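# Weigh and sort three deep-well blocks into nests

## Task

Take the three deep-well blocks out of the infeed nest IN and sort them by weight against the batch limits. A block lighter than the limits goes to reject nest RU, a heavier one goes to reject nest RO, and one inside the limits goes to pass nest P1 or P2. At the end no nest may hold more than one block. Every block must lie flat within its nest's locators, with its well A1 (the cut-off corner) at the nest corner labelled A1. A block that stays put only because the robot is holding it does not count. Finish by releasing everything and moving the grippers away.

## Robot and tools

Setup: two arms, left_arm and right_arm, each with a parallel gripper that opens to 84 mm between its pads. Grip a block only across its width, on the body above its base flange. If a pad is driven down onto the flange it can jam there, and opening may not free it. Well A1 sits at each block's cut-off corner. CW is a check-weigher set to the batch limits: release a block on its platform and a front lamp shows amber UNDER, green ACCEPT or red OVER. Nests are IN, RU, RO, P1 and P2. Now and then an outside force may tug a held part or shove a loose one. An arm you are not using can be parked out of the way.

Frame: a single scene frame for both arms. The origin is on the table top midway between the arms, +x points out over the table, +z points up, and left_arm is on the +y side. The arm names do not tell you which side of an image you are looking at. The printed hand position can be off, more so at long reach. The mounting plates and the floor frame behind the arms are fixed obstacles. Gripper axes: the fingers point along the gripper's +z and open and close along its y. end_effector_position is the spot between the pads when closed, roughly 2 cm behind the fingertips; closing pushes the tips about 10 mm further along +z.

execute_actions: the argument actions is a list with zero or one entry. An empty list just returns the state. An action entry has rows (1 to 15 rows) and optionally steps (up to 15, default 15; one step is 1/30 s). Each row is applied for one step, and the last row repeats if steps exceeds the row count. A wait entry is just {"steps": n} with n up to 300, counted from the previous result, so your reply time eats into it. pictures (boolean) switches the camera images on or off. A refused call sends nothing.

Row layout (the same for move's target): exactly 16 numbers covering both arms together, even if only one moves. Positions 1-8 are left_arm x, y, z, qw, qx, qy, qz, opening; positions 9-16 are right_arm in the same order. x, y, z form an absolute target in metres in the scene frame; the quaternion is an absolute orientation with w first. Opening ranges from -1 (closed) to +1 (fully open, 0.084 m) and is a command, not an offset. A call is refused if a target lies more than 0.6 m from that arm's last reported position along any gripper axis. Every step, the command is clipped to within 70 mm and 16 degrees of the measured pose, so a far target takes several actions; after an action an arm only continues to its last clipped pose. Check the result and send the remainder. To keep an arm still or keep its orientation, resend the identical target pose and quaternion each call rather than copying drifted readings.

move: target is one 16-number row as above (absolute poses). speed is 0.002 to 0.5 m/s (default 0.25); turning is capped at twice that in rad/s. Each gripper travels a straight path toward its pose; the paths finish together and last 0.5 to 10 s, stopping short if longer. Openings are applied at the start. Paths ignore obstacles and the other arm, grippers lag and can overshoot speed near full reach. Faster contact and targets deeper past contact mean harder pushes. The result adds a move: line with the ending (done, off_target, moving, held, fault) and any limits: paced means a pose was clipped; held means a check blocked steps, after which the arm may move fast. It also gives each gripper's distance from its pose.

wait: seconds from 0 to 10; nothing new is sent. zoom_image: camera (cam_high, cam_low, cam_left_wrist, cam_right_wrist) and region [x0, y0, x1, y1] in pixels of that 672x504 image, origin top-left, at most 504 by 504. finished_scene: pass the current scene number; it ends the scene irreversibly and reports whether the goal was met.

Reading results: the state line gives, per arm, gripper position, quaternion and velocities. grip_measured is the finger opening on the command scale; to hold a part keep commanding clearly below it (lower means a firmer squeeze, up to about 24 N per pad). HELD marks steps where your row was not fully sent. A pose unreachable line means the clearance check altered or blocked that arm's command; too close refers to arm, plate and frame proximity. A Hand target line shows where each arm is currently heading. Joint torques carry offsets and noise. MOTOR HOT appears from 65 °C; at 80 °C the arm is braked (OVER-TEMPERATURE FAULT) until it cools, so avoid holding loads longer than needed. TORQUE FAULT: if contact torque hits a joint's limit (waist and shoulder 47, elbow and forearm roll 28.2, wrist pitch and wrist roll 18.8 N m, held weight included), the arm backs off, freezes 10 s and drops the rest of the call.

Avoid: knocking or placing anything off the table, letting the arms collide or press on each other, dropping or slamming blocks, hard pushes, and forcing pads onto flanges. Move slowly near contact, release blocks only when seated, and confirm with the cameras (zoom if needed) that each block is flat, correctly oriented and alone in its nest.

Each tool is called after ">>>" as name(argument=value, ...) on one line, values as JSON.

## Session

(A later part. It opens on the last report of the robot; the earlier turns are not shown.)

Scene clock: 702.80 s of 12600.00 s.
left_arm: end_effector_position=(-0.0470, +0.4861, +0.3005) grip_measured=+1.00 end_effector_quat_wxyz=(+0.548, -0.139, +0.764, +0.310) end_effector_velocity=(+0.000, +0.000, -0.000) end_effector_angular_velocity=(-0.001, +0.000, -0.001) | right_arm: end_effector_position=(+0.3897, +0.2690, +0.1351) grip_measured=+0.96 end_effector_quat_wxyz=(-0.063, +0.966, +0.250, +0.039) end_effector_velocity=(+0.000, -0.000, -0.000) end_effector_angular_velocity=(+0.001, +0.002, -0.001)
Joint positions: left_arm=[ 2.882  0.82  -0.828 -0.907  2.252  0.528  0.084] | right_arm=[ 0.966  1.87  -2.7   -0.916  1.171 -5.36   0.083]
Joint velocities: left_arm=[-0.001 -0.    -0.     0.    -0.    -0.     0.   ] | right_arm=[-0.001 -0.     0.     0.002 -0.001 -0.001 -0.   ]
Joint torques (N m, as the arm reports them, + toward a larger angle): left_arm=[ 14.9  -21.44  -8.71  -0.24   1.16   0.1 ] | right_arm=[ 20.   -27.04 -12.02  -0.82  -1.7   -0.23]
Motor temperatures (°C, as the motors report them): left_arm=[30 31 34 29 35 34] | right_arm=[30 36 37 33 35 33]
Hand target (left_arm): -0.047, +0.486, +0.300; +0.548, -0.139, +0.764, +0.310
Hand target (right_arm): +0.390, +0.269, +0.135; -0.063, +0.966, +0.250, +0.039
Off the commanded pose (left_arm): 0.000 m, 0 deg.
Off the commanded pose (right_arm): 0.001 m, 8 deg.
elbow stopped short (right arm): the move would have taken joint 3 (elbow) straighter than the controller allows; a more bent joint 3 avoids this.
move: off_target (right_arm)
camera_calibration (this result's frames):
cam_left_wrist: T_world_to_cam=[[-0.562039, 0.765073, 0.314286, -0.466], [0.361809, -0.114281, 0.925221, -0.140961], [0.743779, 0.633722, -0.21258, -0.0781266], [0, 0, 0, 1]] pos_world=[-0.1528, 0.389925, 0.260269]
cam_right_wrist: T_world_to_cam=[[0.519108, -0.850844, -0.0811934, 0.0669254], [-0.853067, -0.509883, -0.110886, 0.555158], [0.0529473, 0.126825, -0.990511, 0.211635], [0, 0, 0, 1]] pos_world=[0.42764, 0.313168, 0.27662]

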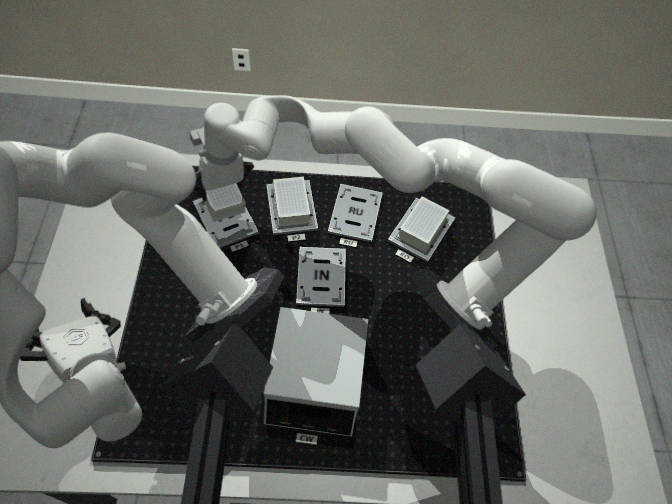

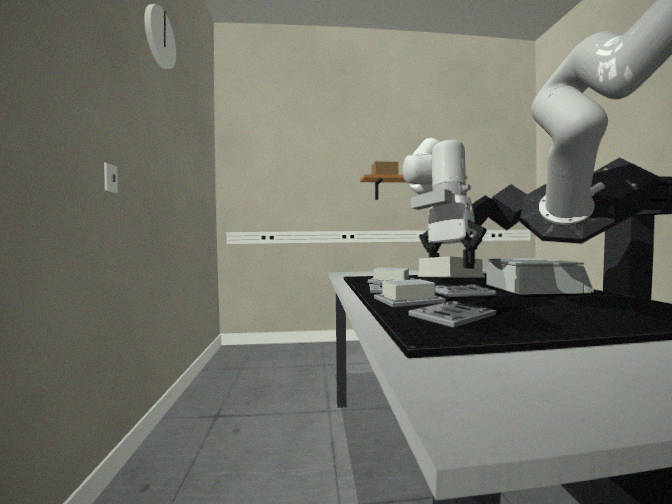

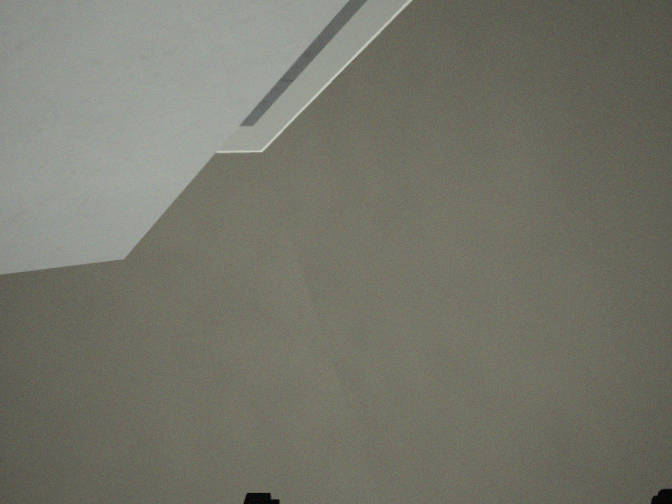

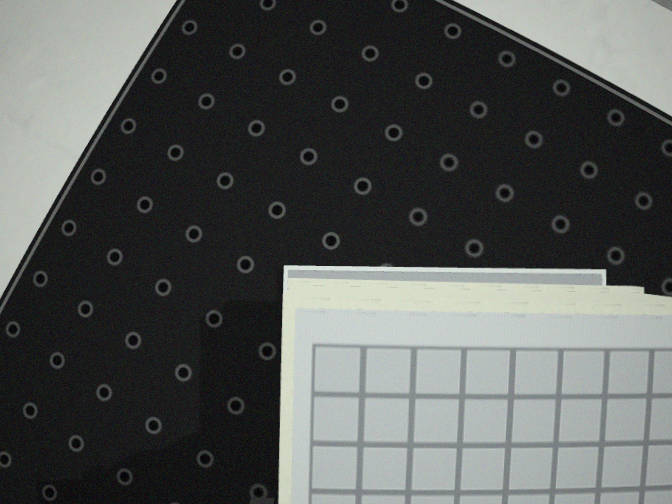

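P1 is out of the right arm's reach. I'll return the block to IN and use the left arm.

>>> move(target=[-0.0470,0.4861,0.3005,0.548,-0.139,0.764,0.310,1,0.36,0.15,0.14,0,0.99,0.14,0,0.3], speed=0.05)

>>> move(target=[-0.0470,0.4861,0.3005,0.548,-0.139,0.764,0.310,1,0.2225,0.0027,0.12,0,0.99985,0.0175,0,0.3], speed=0.08)

>>> move(target=[-0.0470,0.4861,0.3005,0.548,-0.139,0.764,0.310,1,0.2225,0.0027,0.0765,0,0.99985,0.0175,0,0.3], speed=0.03)

Scene clock: 720.90 s of 12600.00 s.
left_arm: end_effector_position=(-0.0470, +0.4861, +0.3005) grip_measured=+1.00 end_effector_quat_wxyz=(+0.548, -0.139, +0.764, +0.310) end_effector_velocity=(+0.000, +0.000, -0.000) end_effector_angular_velocity=(-0.001, -0.001, -0.001) | right_arm: end_effector_position=(+0.3600, +0.1505, +0.1399) grip_measured=+0.96 end_effector_quat_wxyz=(-0.000, +0.990, +0.140, +0.000) end_effector_velocity=(-0.001, -0.001, +0.001) end_effector_angular_velocity=(+0.001, +0.001, -0.004)
Joint positions: left_arm=[ 2.882  0.82  -0.828 -0.907  2.252  0.528  0.084] | right_arm=[ 0.94   1.278 -1.73  -1.031  1.084 -4.821  0.083]
Joint velocities: left_arm=[-0.001 -0.    -0.    -0.001 -0.    -0.     0.   ] | right_arm=[ 0.001 -0.006  0.009 -0.001 -0.003  0.007  0.   ]
Joint torques (N m, as the arm reports them, + toward a larger angle): left_arm=[ 14.8  -21.48  -8.58  -0.11   1.26  -0.03] | right_arm=[ 18.17 -24.28 -10.29  -0.6   -1.31  -0.22]
Motor temperatures (°C, as the motors report them): left_arm=[30 31 34 29 35 34] | right_arm=[31 37 37 33 35 33]
Hand target (left_arm): -0.047, +0.486, +0.300; +0.548, -0.139, +0.764, +0.310
Hand target (right_arm): +0.360, +0.150, +0.140; -0.000, +0.990, +0.140, +0.000
Off the commanded pose (left_arm): 0.000 m, 0 deg.
Off the commanded pose (right_arm): 0.001 m, 0 deg.
After step 90, 12.00 s passed at rest.
move: done
camera_calibration (this result's frames):
cam_left_wrist: T_world_to_cam=[[-0.562039, 0.765073, 0.314286, -0.466], [0.361809, -0.114281, 0.925221, -0.140961], [0.743778, 0.633722, -0.21258, -0.0781266], [0, 0, 0, 1]] pos_world=[-0.1528, 0.389925, 0.260269]
cam_right_wrist: T_world_to_cam=[[0.31434, -0.949176, 0.0159427, 0.0568083], [-0.94929, -0.3144, -0.00128818, 0.459847], [0.0062351, -0.0147294, -0.999872, 0.272435], [0, 0, 0, 1]] pos_world=[0.416973, 0.20251, 0.272087]

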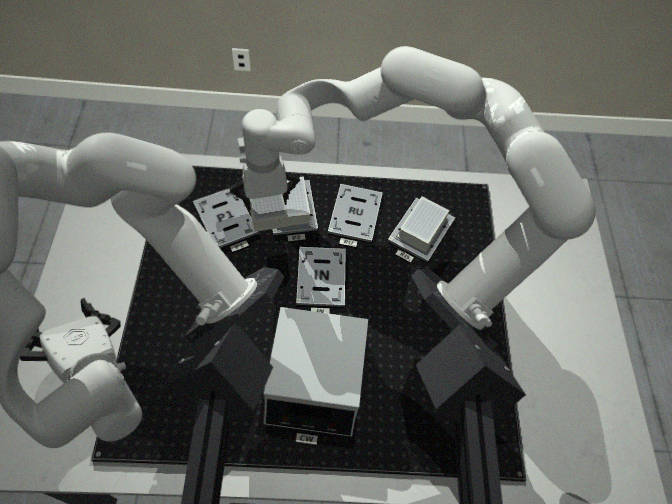

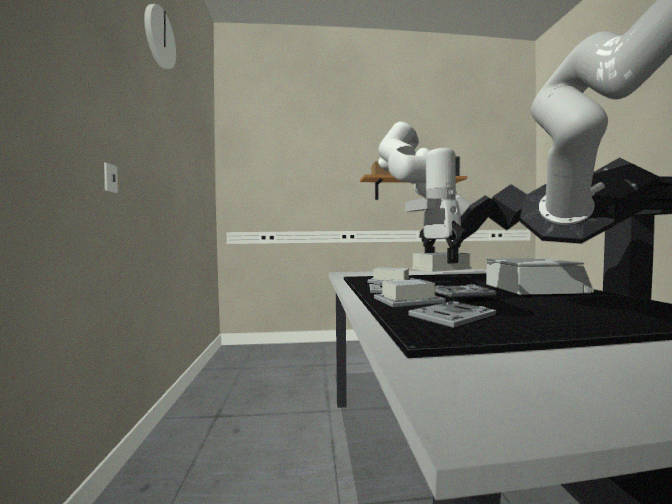

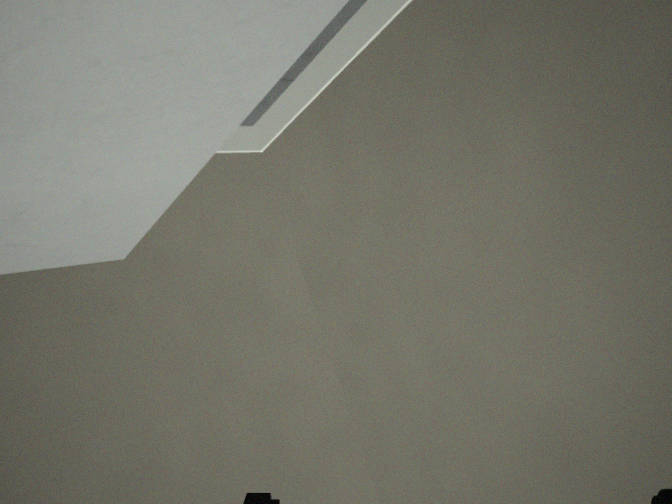

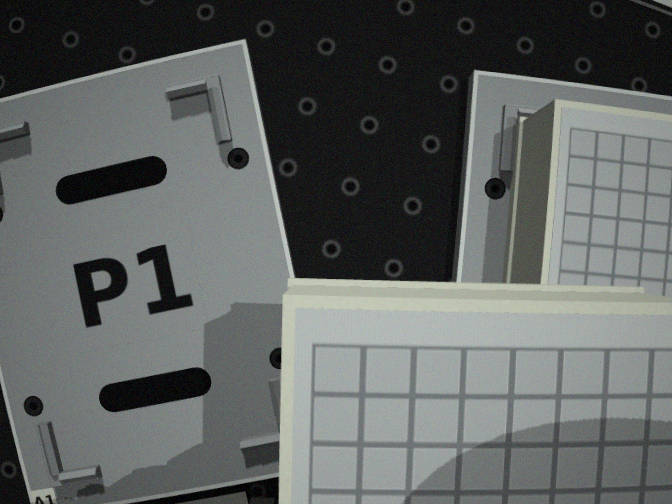

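Scene clock: 723.87 s of 12600.00 s.
left_arm: end_effector_position=(-0.0470, +0.4861, +0.3005) grip_measured=+1.00 end_effector_quat_wxyz=(+0.548, -0.139, +0.764, +0.310) end_effector_velocity=(+0.000, +0.001, +0.000) end_effector_angular_velocity=(+0.001, -0.003, -0.001) | right_arm: end_effector_position=(+0.2228, +0.0038, +0.1199) grip_measured=+0.96 end_effector_quat_wxyz=(-0.001, +1.000, +0.018, +0.000) end_effector_velocity=(-0.002, -0.002, -0.000) end_effector_angular_velocity=(+0.004, -0.001, -0.003)
Joint positions: left_arm=[ 2.882  0.82  -0.828 -0.907  2.252  0.528  0.084] | right_arm=[ 0.952  0.966 -0.961 -1.3    0.902 -4.07   0.083]
Joint velocities: left_arm=[-0.002 -0.    -0.    -0.     0.003 -0.     0.   ] | right_arm=[ 0.001 -0.003  0.01  -0.009 -0.004  0.015  0.   ]
Joint torques (N m, as the arm reports them, + toward a larger angle): left_arm=[ 14.9  -21.43  -8.51  -0.11   1.22   0.11] | right_arm=[ 13.67 -17.48  -7.06  -0.61  -1.32   0.03]
Motor temperatures (°C, as the motors report them): left_arm=[30 31 34 29 35 34] | right_arm=[31 37 37 33 35 33]
Hand target (left_arm): -0.047, +0.486, +0.300; +0.548, -0.139, +0.764, +0.310
Hand target (right_arm): +0.222, +0.003, +0.120; -0.001, +1.000, +0.018, +0.000
Off the commanded pose (left_arm): 0.000 m, 0 deg.
Off the commanded pose (right_arm): 0.001 m, 0 deg.
move: done
camera_calibration (this result's frames):
cam_left_wrist: T_world_to_cam=[[-0.562039, 0.765073, 0.314286, -0.466], [0.361809, -0.114281, 0.925221, -0.140961], [0.743779, 0.633722, -0.21258, -0.0781265], [0, 0, 0, 1]] pos_world=[-0.1528, 0.389925, 0.260269]
cam_right_wrist: T_world_to_cam=[[0.0732784, -0.997195, 0.0152558, 0.0149535], [-0.997308, -0.0733119, -0.00164404, 0.293192], [0.00275786, -0.0150943, -0.999882, 0.251922], [0, 0, 0, 1]] pos_world=[0.290612, 0.0402086, 0.252146]

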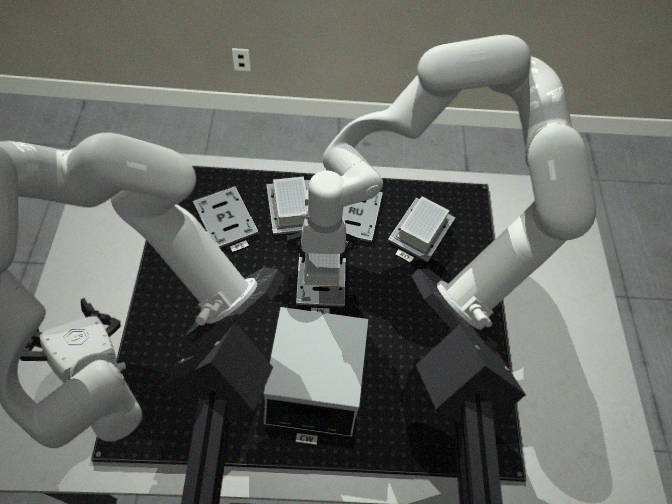

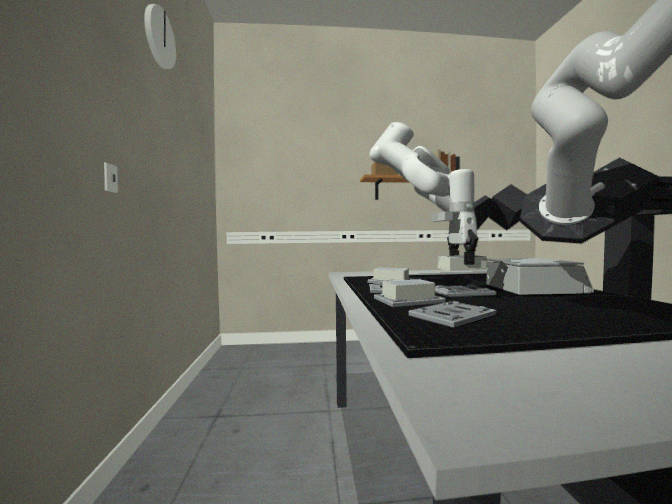

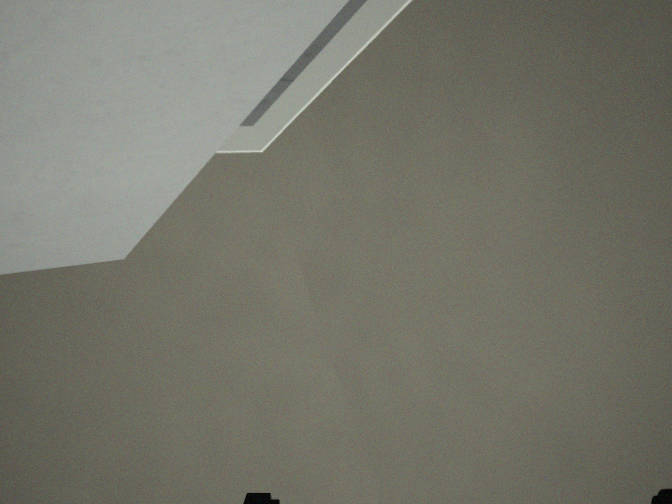

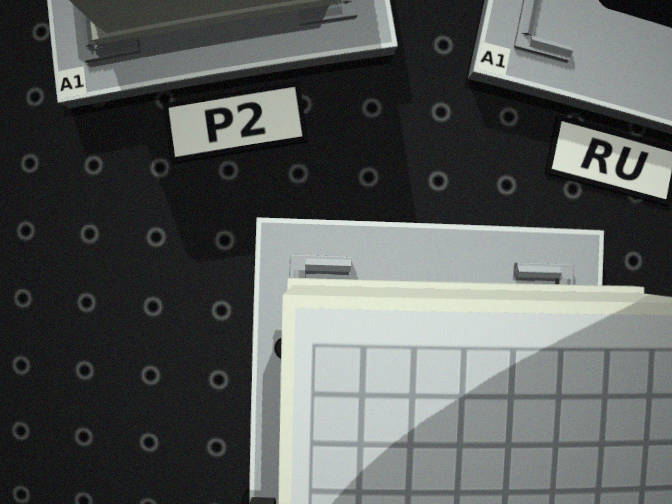

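Scene clock: 725.67 s of 12600.00 s.
left_arm: end_effector_position=(-0.0470, +0.4861, +0.3005) grip_measured=+1.00 end_effector_quat_wxyz=(+0.548, -0.139, +0.764, +0.310) end_effector_velocity=(+0.000, -0.000, -0.001) end_effector_angular_velocity=(-0.002, -0.000, -0.001) | right_arm: end_effector_position=(+0.2226, +0.0027, +0.0766) grip_measured=+0.96 end_effector_quat_wxyz=(-0.000, +1.000, +0.017, +0.000) end_effector_velocity=(+0.000, +0.000, -0.001) end_effector_angular_velocity=(+0.001, -0.001, -0.001)
Joint positions: left_arm=[ 2.882  0.82  -0.828 -0.907  2.252  0.528  0.084] | right_arm=[ 0.851  1.054 -1.009 -1.431  0.897 -4.02   0.083]
Joint velocities: left_arm=[-0.001  0.    -0.     0.001 -0.001  0.    -0.   ] | right_arm=[-0.003  0.003 -0.002 -0.005 -0.     0.003 -0.   ]
Joint torques (N m, as the arm reports them, + toward a larger angle): left_arm=[ 14.78 -21.64  -8.52  -0.06   1.12   0.  ] | right_arm=[ 14.5  -17.57  -5.02  -0.9   -1.24  -0.09]
Motor temperatures (°C, as the motors report them): left_arm=[30 31 34 29 35 34] | right_arm=[31 36 37 33 35 33]
Hand target (left_arm): -0.047, +0.486, +0.300; +0.548, -0.139, +0.764, +0.310
Hand target (right_arm): +0.223, +0.003, +0.076; +0.000, +1.000, +0.017, +0.000
Off the commanded pose (left_arm): 0.000 m, 0 deg.
Off the commanded pose (right_arm): 0.000 m, 0 deg.
move: done
camera_calibration (this result's frames):
cam_left_wrist: T_world_to_cam=[[-0.562039, 0.765073, 0.314286, -0.466], [0.361809, -0.114281, 0.925221, -0.140961], [0.743778, 0.633722, -0.21258, -0.0781264], [0, 0, 0, 1]] pos_world=[-0.1528, 0.389925, 0.260269]
cam_right_wrist: T_world_to_cam=[[0.0729122, -0.997203, 0.016405, 0.0145623], [-0.997336, -0.0729394, -0.00106526, 0.292892], [0.00225885, -0.0162836, -0.999865, 0.208678], [0, 0, 0, 1]] pos_world=[0.290579, 0.039283, 0.208723]

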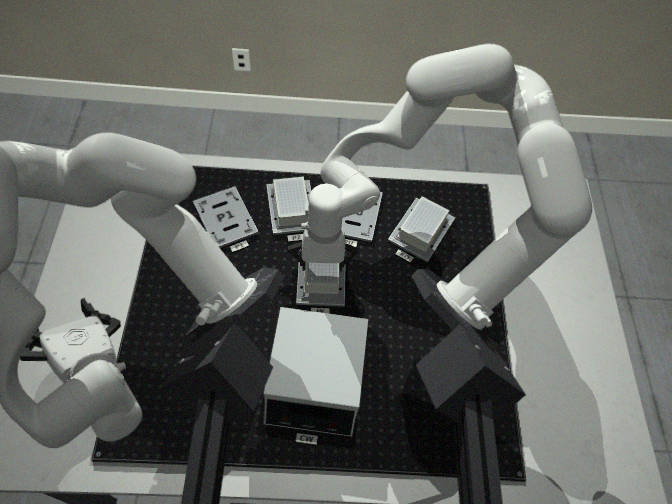

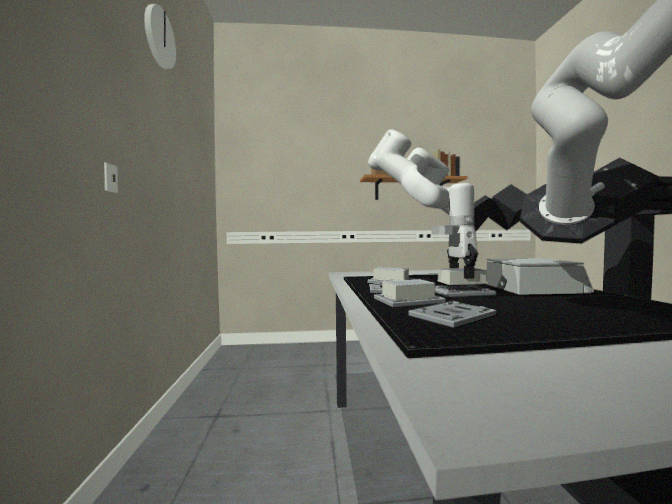

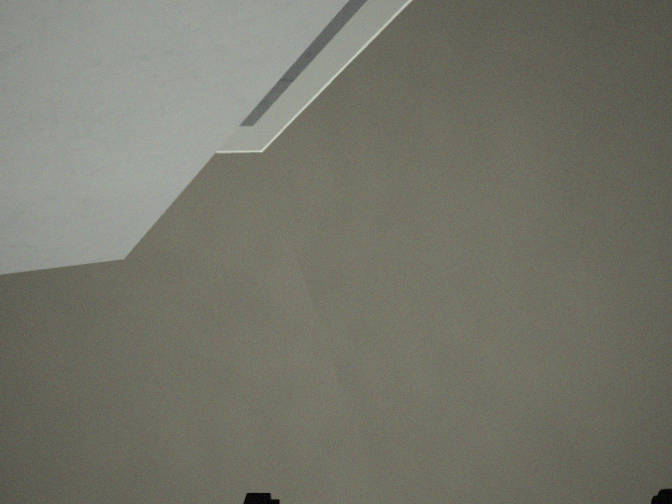

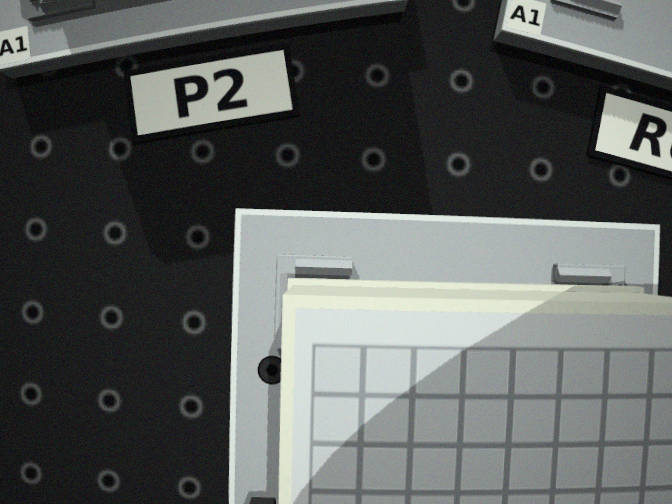

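>>> move(target=[-0.0470,0.4861,0.3005,0.548,-0.139,0.764,0.310,1,0.2225,0.0027,0.0545,0,0.99985,0.0175,0,0.3], speed=0.008)

>>> move(target=[-0.0470,0.4861,0.3005,0.548,-0.139,0.764,0.310,1,0.2225,0.0027,0.0545,0,0.99985,0.0175,0,1], speed=0.008)

>>> move(target=[-0.0470,0.4861,0.3005,0.548,-0.139,0.764,0.310,1,0.2225,0.0027,0.11,0,0.99985,0.0175,0,1], speed=0.03)

>>> move(target=[0.25,0.6,0.3,0,0.7071,0.7071,0,1,0.40,-0.35,0.2,0,0.96923,-0.24615,0,1], speed=0.15)

Scene clock: 750.27 s of 12600.00 s.
left_arm: end_effector_position=(-0.0470, +0.4861, +0.3005) grip_measured=+1.00 end_effector_quat_wxyz=(+0.548, -0.139, +0.764, +0.310) end_effector_velocity=(+0.000, +0.000, -0.000) end_effector_angular_velocity=(-0.001, -0.002, -0.002) | right_arm: end_effector_position=(+0.2224, +0.0025, +0.0545) grip_measured=+0.96 end_effector_quat_wxyz=(+0.000, +1.000, +0.017, -0.000) end_effector_velocity=(-0.000, -0.000, -0.001) end_effector_angular_velocity=(-0.001, +0.000, +0.000)
Joint positions: left_arm=[ 2.882  0.82  -0.828 -0.907  2.252  0.528  0.084] | right_arm=[ 0.799  1.1   -1.04  -1.494  0.898 -4.001  0.083]
Joint velocities: left_arm=[-0.002 -0.    -0.     0.     0.001 -0.    -0.   ] | right_arm=[-0.003  0.003 -0.002 -0.003  0.     0.001  0.   ]
Joint torques (N m, as the arm reports them, + toward a larger angle): left_arm=[ 14.7  -21.45  -8.55  -0.29   1.22   0.09] | right_arm=[ 13.85 -17.5   -5.51  -1.38  -1.62  -0.61]
Motor temperatures (°C, as the motors report them): left_arm=[30 31 34 29 35 34] | right_arm=[30 36 35 33 35 33]
Hand target (left_arm): -0.047, +0.486, +0.300; +0.548, -0.139, +0.764, +0.310
Hand target (right_arm): +0.223, +0.003, +0.054; +0.000, +1.000, +0.017, +0.000
Off the commanded pose (left_arm): 0.000 m, 0 deg.
Off the commanded pose (right_arm): 0.000 m, 0 deg.
After step 90, 18.63 s passed at rest.
move: done
camera_calibration (this result's frames):
cam_left_wrist: T_world_to_cam=[[-0.562039, 0.765073, 0.314286, -0.466], [0.361809, -0.114281, 0.925221, -0.140961], [0.743779, 0.633722, -0.21258, -0.0781265], [0, 0, 0, 1]] pos_world=[-0.1528, 0.389925, 0.260269]
cam_right_wrist: T_world_to_cam=[[0.0730031, -0.997187, 0.0170149, 0.0146172], [-0.99733, -0.073025, -0.000664958, 0.29261], [0.0019056, -0.0169209, -0.999855, 0.18668], [0, 0, 0, 1]] pos_world=[0.290405, 0.0391026, 0.186598]

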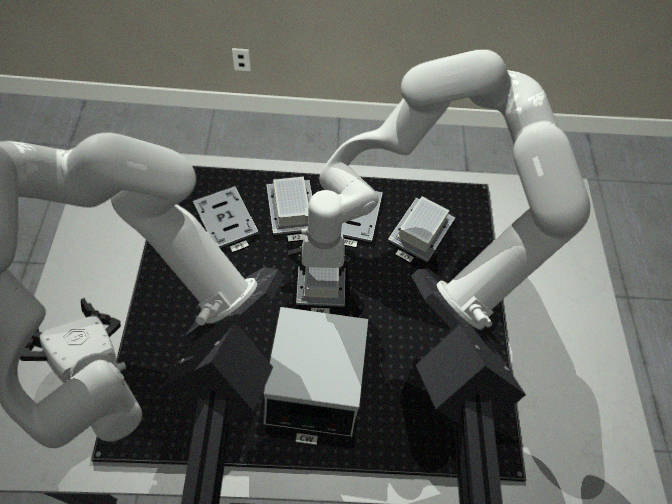

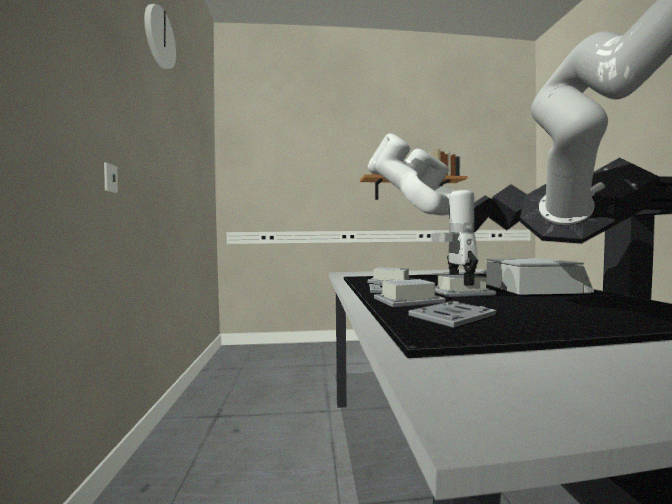

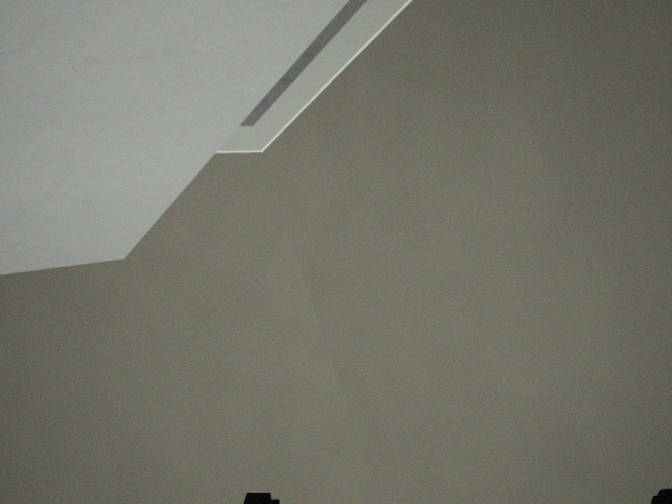

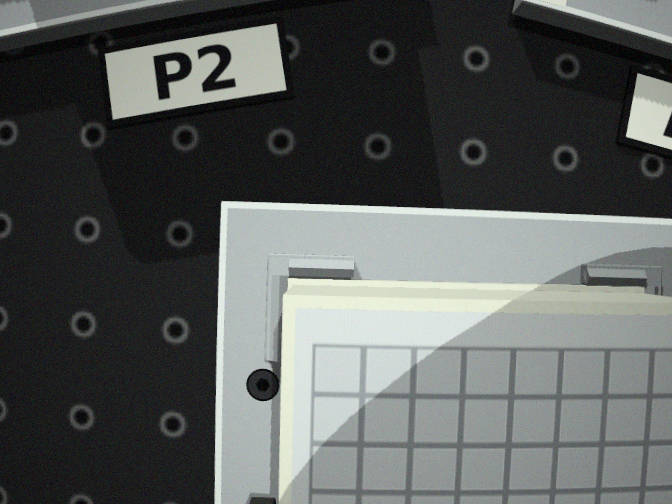

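Scene clock: 750.97 s of 12600.00 s.
left_arm: end_effector_position=(-0.0470, +0.4861, +0.3005) grip_measured=+1.00 end_effector_quat_wxyz=(+0.548, -0.139, +0.764, +0.310) end_effector_velocity=(+0.000, +0.000, -0.000) end_effector_angular_velocity=(-0.001, +0.000, -0.001) | right_arm: end_effector_position=(+0.2227, +0.0029, +0.0546) grip_measured=+1.00 end_effector_quat_wxyz=(-0.000, +1.000, +0.017, +0.000) end_effector_velocity=(-0.000, -0.001, -0.000) end_effector_angular_velocity=(-0.002, +0.000, +0.001)
Joint positions: left_arm=[ 2.882  0.82  -0.828 -0.907  2.252  0.528  0.084] | right_arm=[ 0.8    1.1   -1.041 -1.495  0.897 -4.001  0.084]
Joint velocities: left_arm=[-0.001 -0.     0.    -0.    -0.001  0.    -0.   ] | right_arm=[ 0.     0.     0.001  0.001  0.001 -0.001  0.   ]
Joint torques (N m, as the arm reports them, + toward a larger angle): left_arm=[ 14.58 -21.52  -8.61  -0.12   1.09   0.1 ] | right_arm=[ 13.19 -16.55  -3.94  -0.71  -1.26  -0.01]
Motor temperatures (°C, as the motors report them): left_arm=[30 31 34 29 35 34] | right_arm=[30 36 35 33 35 33]
Hand target (left_arm): -0.047, +0.486, +0.300; +0.548, -0.139, +0.764, +0.310
Hand target (right_arm): +0.223, +0.003, +0.055; +0.000, +1.000, +0.017, +0.000
Off the commanded pose (left_arm): 0.000 m, 0 deg.
Off the commanded pose (right_arm): 0.000 m, 0 deg.
move: done
camera_calibration (this result's frames):
cam_left_wrist: T_world_to_cam=[[-0.562039, 0.765073, 0.314286, -0.466], [0.361809, -0.114281, 0.925221, -0.140961], [0.743779, 0.633722, -0.21258, -0.0781265], [0, 0, 0, 1]] pos_world=[-0.1528, 0.389925, 0.260269]
cam_right_wrist: T_world_to_cam=[[0.072866, -0.997214, 0.0159811, 0.0151248], [-0.997339, -0.072891, -0.00098822, 0.292903], [0.00215035, -0.0158666, -0.999872, 0.186734], [0, 0, 0, 1]] pos_world=[0.29062, 0.0393954, 0.186758]

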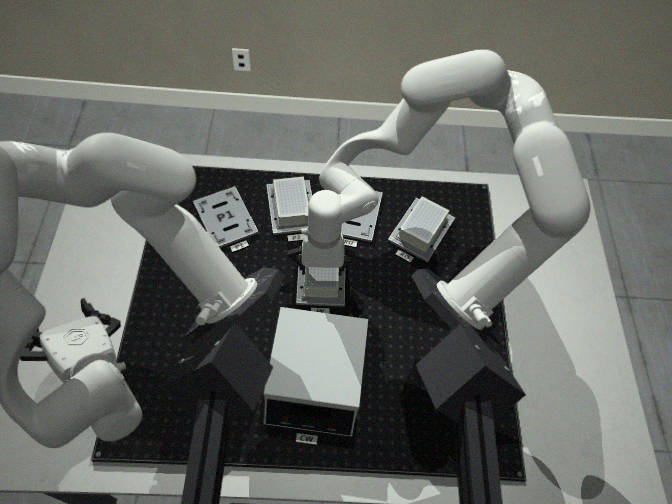

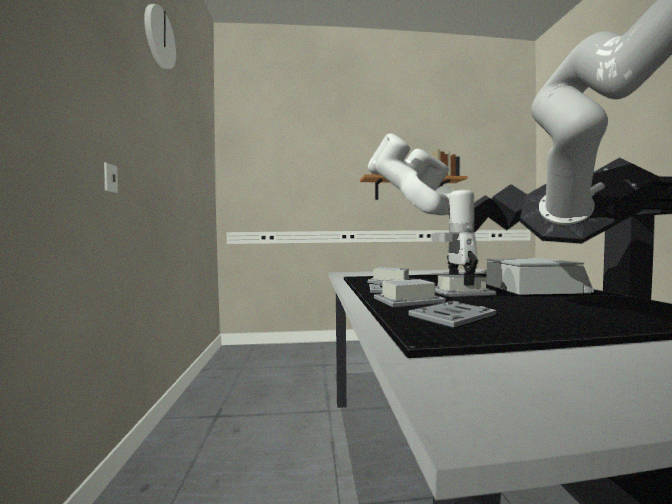

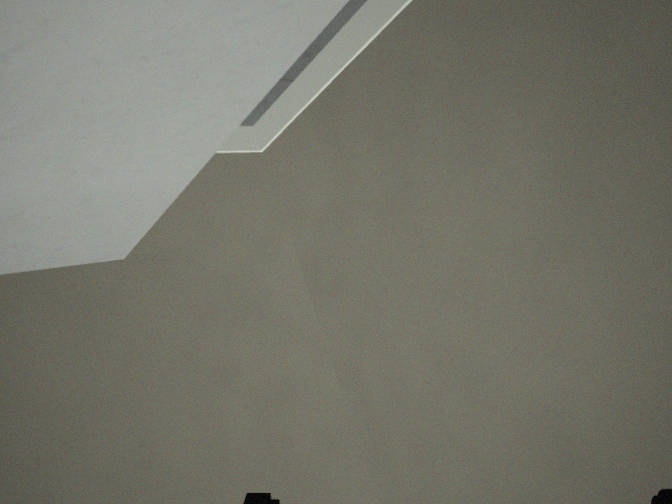

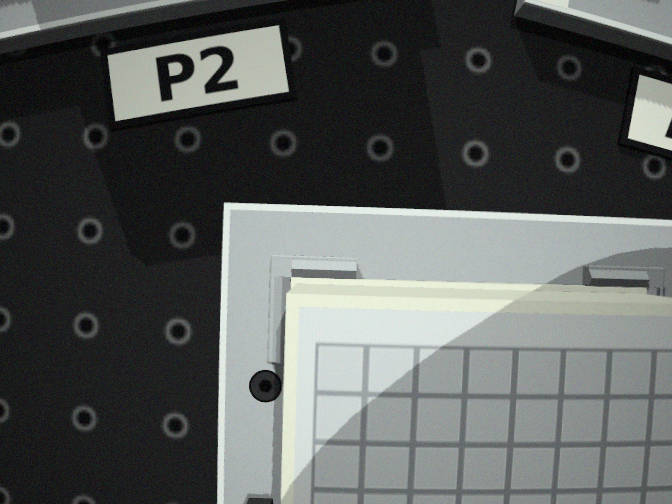

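Scene clock: 753.17 s of 12600.00 s.
left_arm: end_effector_position=(-0.0470, +0.4861, +0.3005) grip_measured=+1.00 end_effector_quat_wxyz=(+0.548, -0.139, +0.764, +0.310) end_effector_velocity=(+0.000, +0.000, +0.000) end_effector_angular_velocity=(+0.001, -0.001, +0.000) | right_arm: end_effector_position=(+0.2223, +0.0027, +0.1099) grip_measured=+1.00 end_effector_quat_wxyz=(-0.000, +1.000, +0.018, -0.000) end_effector_velocity=(-0.001, -0.001, +0.001) end_effector_angular_velocity=(-0.002, +0.003, -0.001)
Joint positions: left_arm=[ 2.882  0.82  -0.828 -0.907  2.252  0.528  0.084] | right_arm=[ 0.929  0.985 -0.968 -1.33   0.899 -4.057  0.084]
Joint velocities: left_arm=[ 0.    -0.     0.     0.     0.001  0.     0.   ] | right_arm=[ 0.002 -0.003  0.002  0.007 -0.001 -0.003  0.   ]
Joint torques (N m, as the arm reports them, + toward a larger angle): left_arm=[ 14.65 -21.73  -8.6   -0.35   1.18  -0.02] | right_arm=[ 12.8  -17.22  -6.17  -0.92  -1.18  -0.35]
Motor temperatures (°C, as the motors report them): left_arm=[30 31 34 29 35 34] | right_arm=[30 36 35 33 35 33]
Hand target (left_arm): -0.047, +0.486, +0.301; +0.548, -0.139, +0.764, +0.310
Hand target (right_arm): +0.222, +0.003, +0.110; -0.000, +1.000, +0.018, -0.000
Off the commanded pose (left_arm): 0.000 m, 0 deg.
Off the commanded pose (right_arm): 0.000 m, 0 deg.
move: done
camera_calibration (this result's frames):
cam_left_wrist: T_world_to_cam=[[-0.562039, 0.765073, 0.314286, -0.466], [0.361809, -0.114281, 0.925221, -0.140961], [0.743779, 0.633722, -0.21258, -0.0781265], [0, 0, 0, 1]] pos_world=[-0.1528, 0.389925, 0.260269]
cam_right_wrist: T_world_to_cam=[[0.0731103, -0.99719, 0.0163384, 0.0139791], [-0.997323, -0.073126, -0.000370122, 0.292538], [0.00156385, -0.0162676, -0.999866, 0.242191], [0, 0, 0, 1]] pos_world=[0.290354, 0.0392718, 0.242038]

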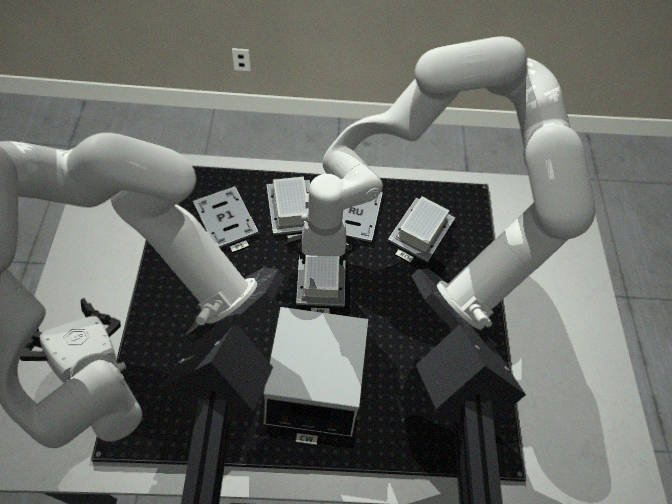

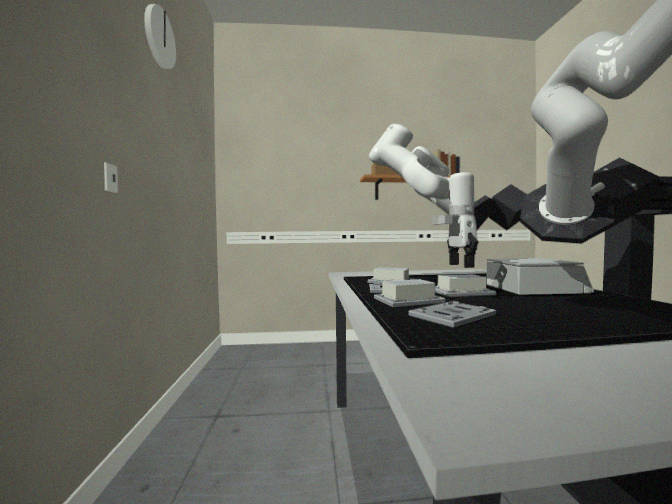

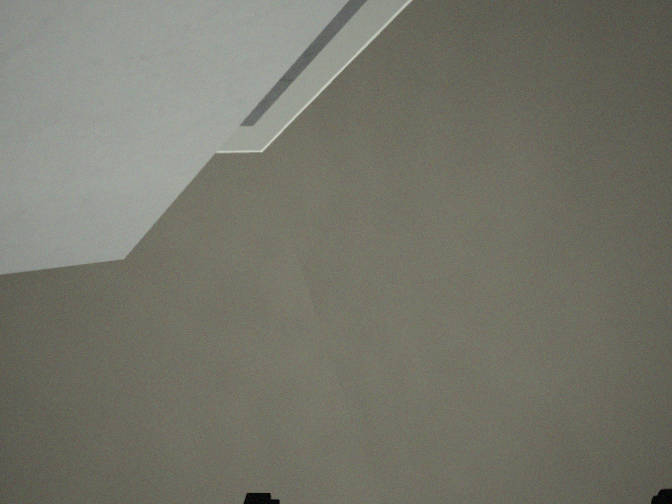

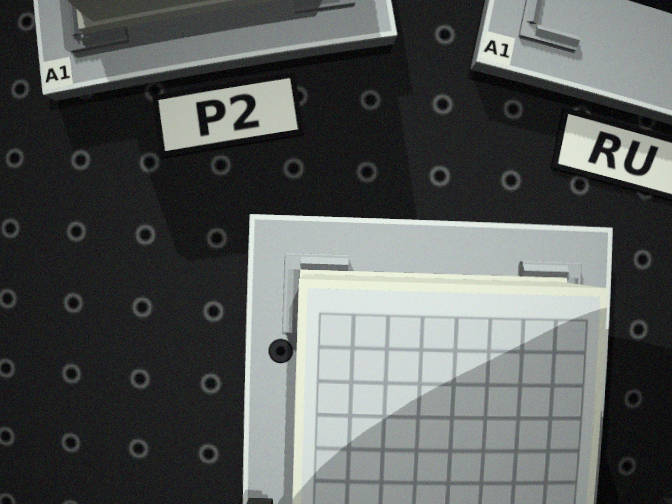

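Scene clock: 761.23 s of 12600.00 s.
left_arm: end_effector_position=(+0.2487, +0.5995, +0.2997) grip_measured=+1.00 end_effector_quat_wxyz=(+0.000, +0.708, +0.706, -0.002) end_effector_velocity=(-0.001, -0.000, -0.000) end_effector_angular_velocity=(+0.003, +0.015, +0.004) | right_arm: end_effector_position=(+0.3990, -0.3516, +0.2000) grip_measured=+1.00 end_effector_quat_wxyz=(+0.002, +0.969, -0.246, -0.001) end_effector_velocity=(+0.000, +0.000, +0.001) end_effector_angular_velocity=(+0.001, -0.001, +0.001)
Joint positions: left_arm=[ 1.486 -1.412 -0.342 -0.538  1.018  0.027  0.084] | right_arm=[ 0.359 -0.623 -0.234 -1.18   0.943 -4.641  0.084]
Joint velocities: left_arm=[-0.023 -0.003  0.002  0.035 -0.014 -0.037  0.   ] | right_arm=[ 0.002 -0.001 -0.     0.001  0.001 -0.001  0.   ]
Joint torques (N m, as the arm reports them, + toward a larger angle): left_arm=[ -0.87 -10.91 -18.16  -0.65  -2.25  -0.04] | right_arm=[ 3.57 -6.75 -8.12 -0.77 -1.54  0.03]
Motor temperatures (°C, as the motors report them): left_arm=[29 30 34 29 35 34] | right_arm=[30 36 35 33 35 33]
Hand target (left_arm): +0.249, +0.599, +0.300; -0.000, +0.708, +0.706, -0.003
Hand target (right_arm): +0.399, -0.352, +0.200; +0.002, +0.969, -0.246, -0.001
Off the commanded pose (left_arm): 0.001 m, 0 deg.
Off the commanded pose (right_arm): 0.002 m, 0 deg.
move: done
camera_calibration (this result's frames):
cam_left_wrist: T_world_to_cam=[[0.999961, 0.00712133, 0.0051503, -0.227745], [0.00714848, -0.999961, -0.00527241, 0.663839], [0.00511255, 0.00530902, -0.999973, 0.426297], [0, 0, 0, 1]] pos_world=[0.220811, 0.663171, 0.430958]
cam_right_wrist: T_world_to_cam=[[-0.443122, -0.896239, 0.0199789, -0.112915], [-0.896421, 0.443203, -0.000402062, 0.584149], [-0.00849435, -0.0180877, -0.9998, 0.329547], [0, 0, 0, 1]] pos_world=[0.476408, -0.354135, 0.331972]

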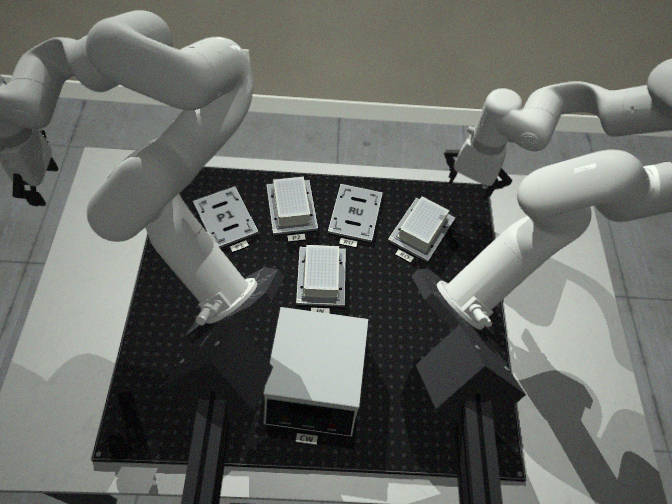

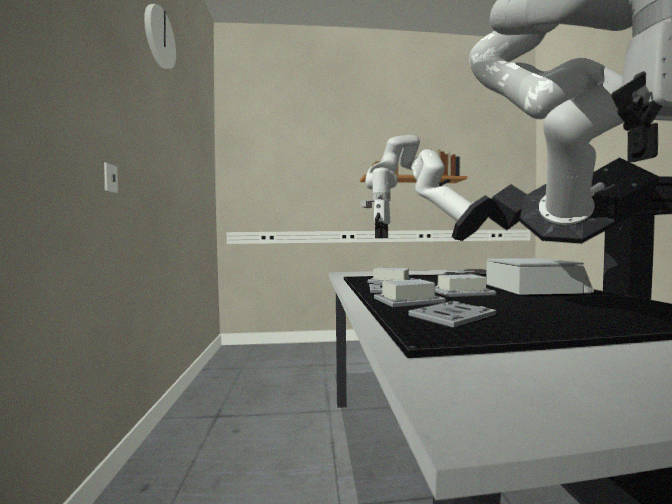

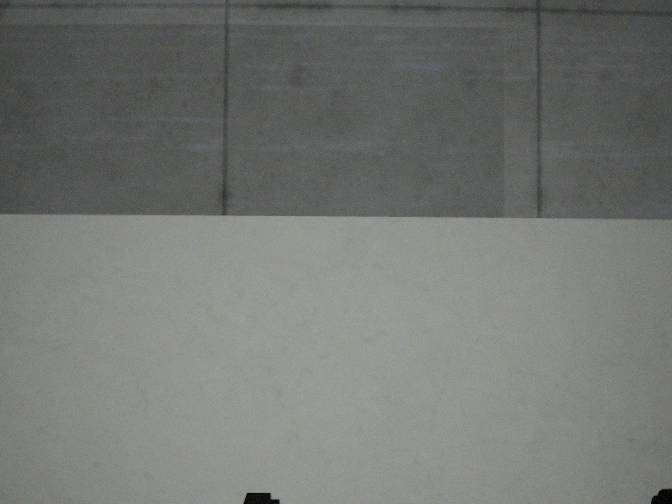

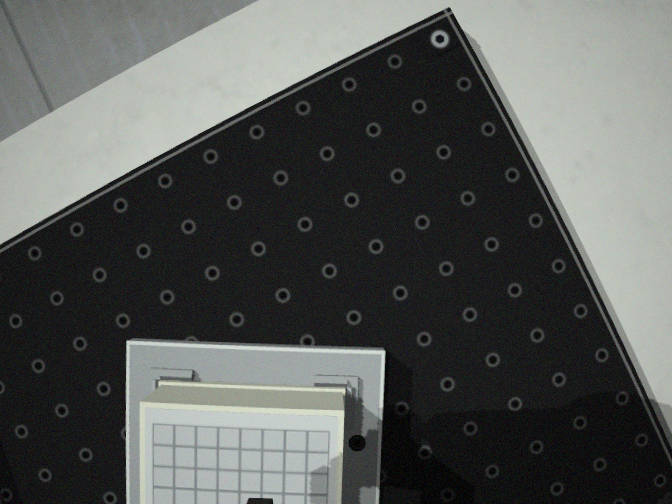

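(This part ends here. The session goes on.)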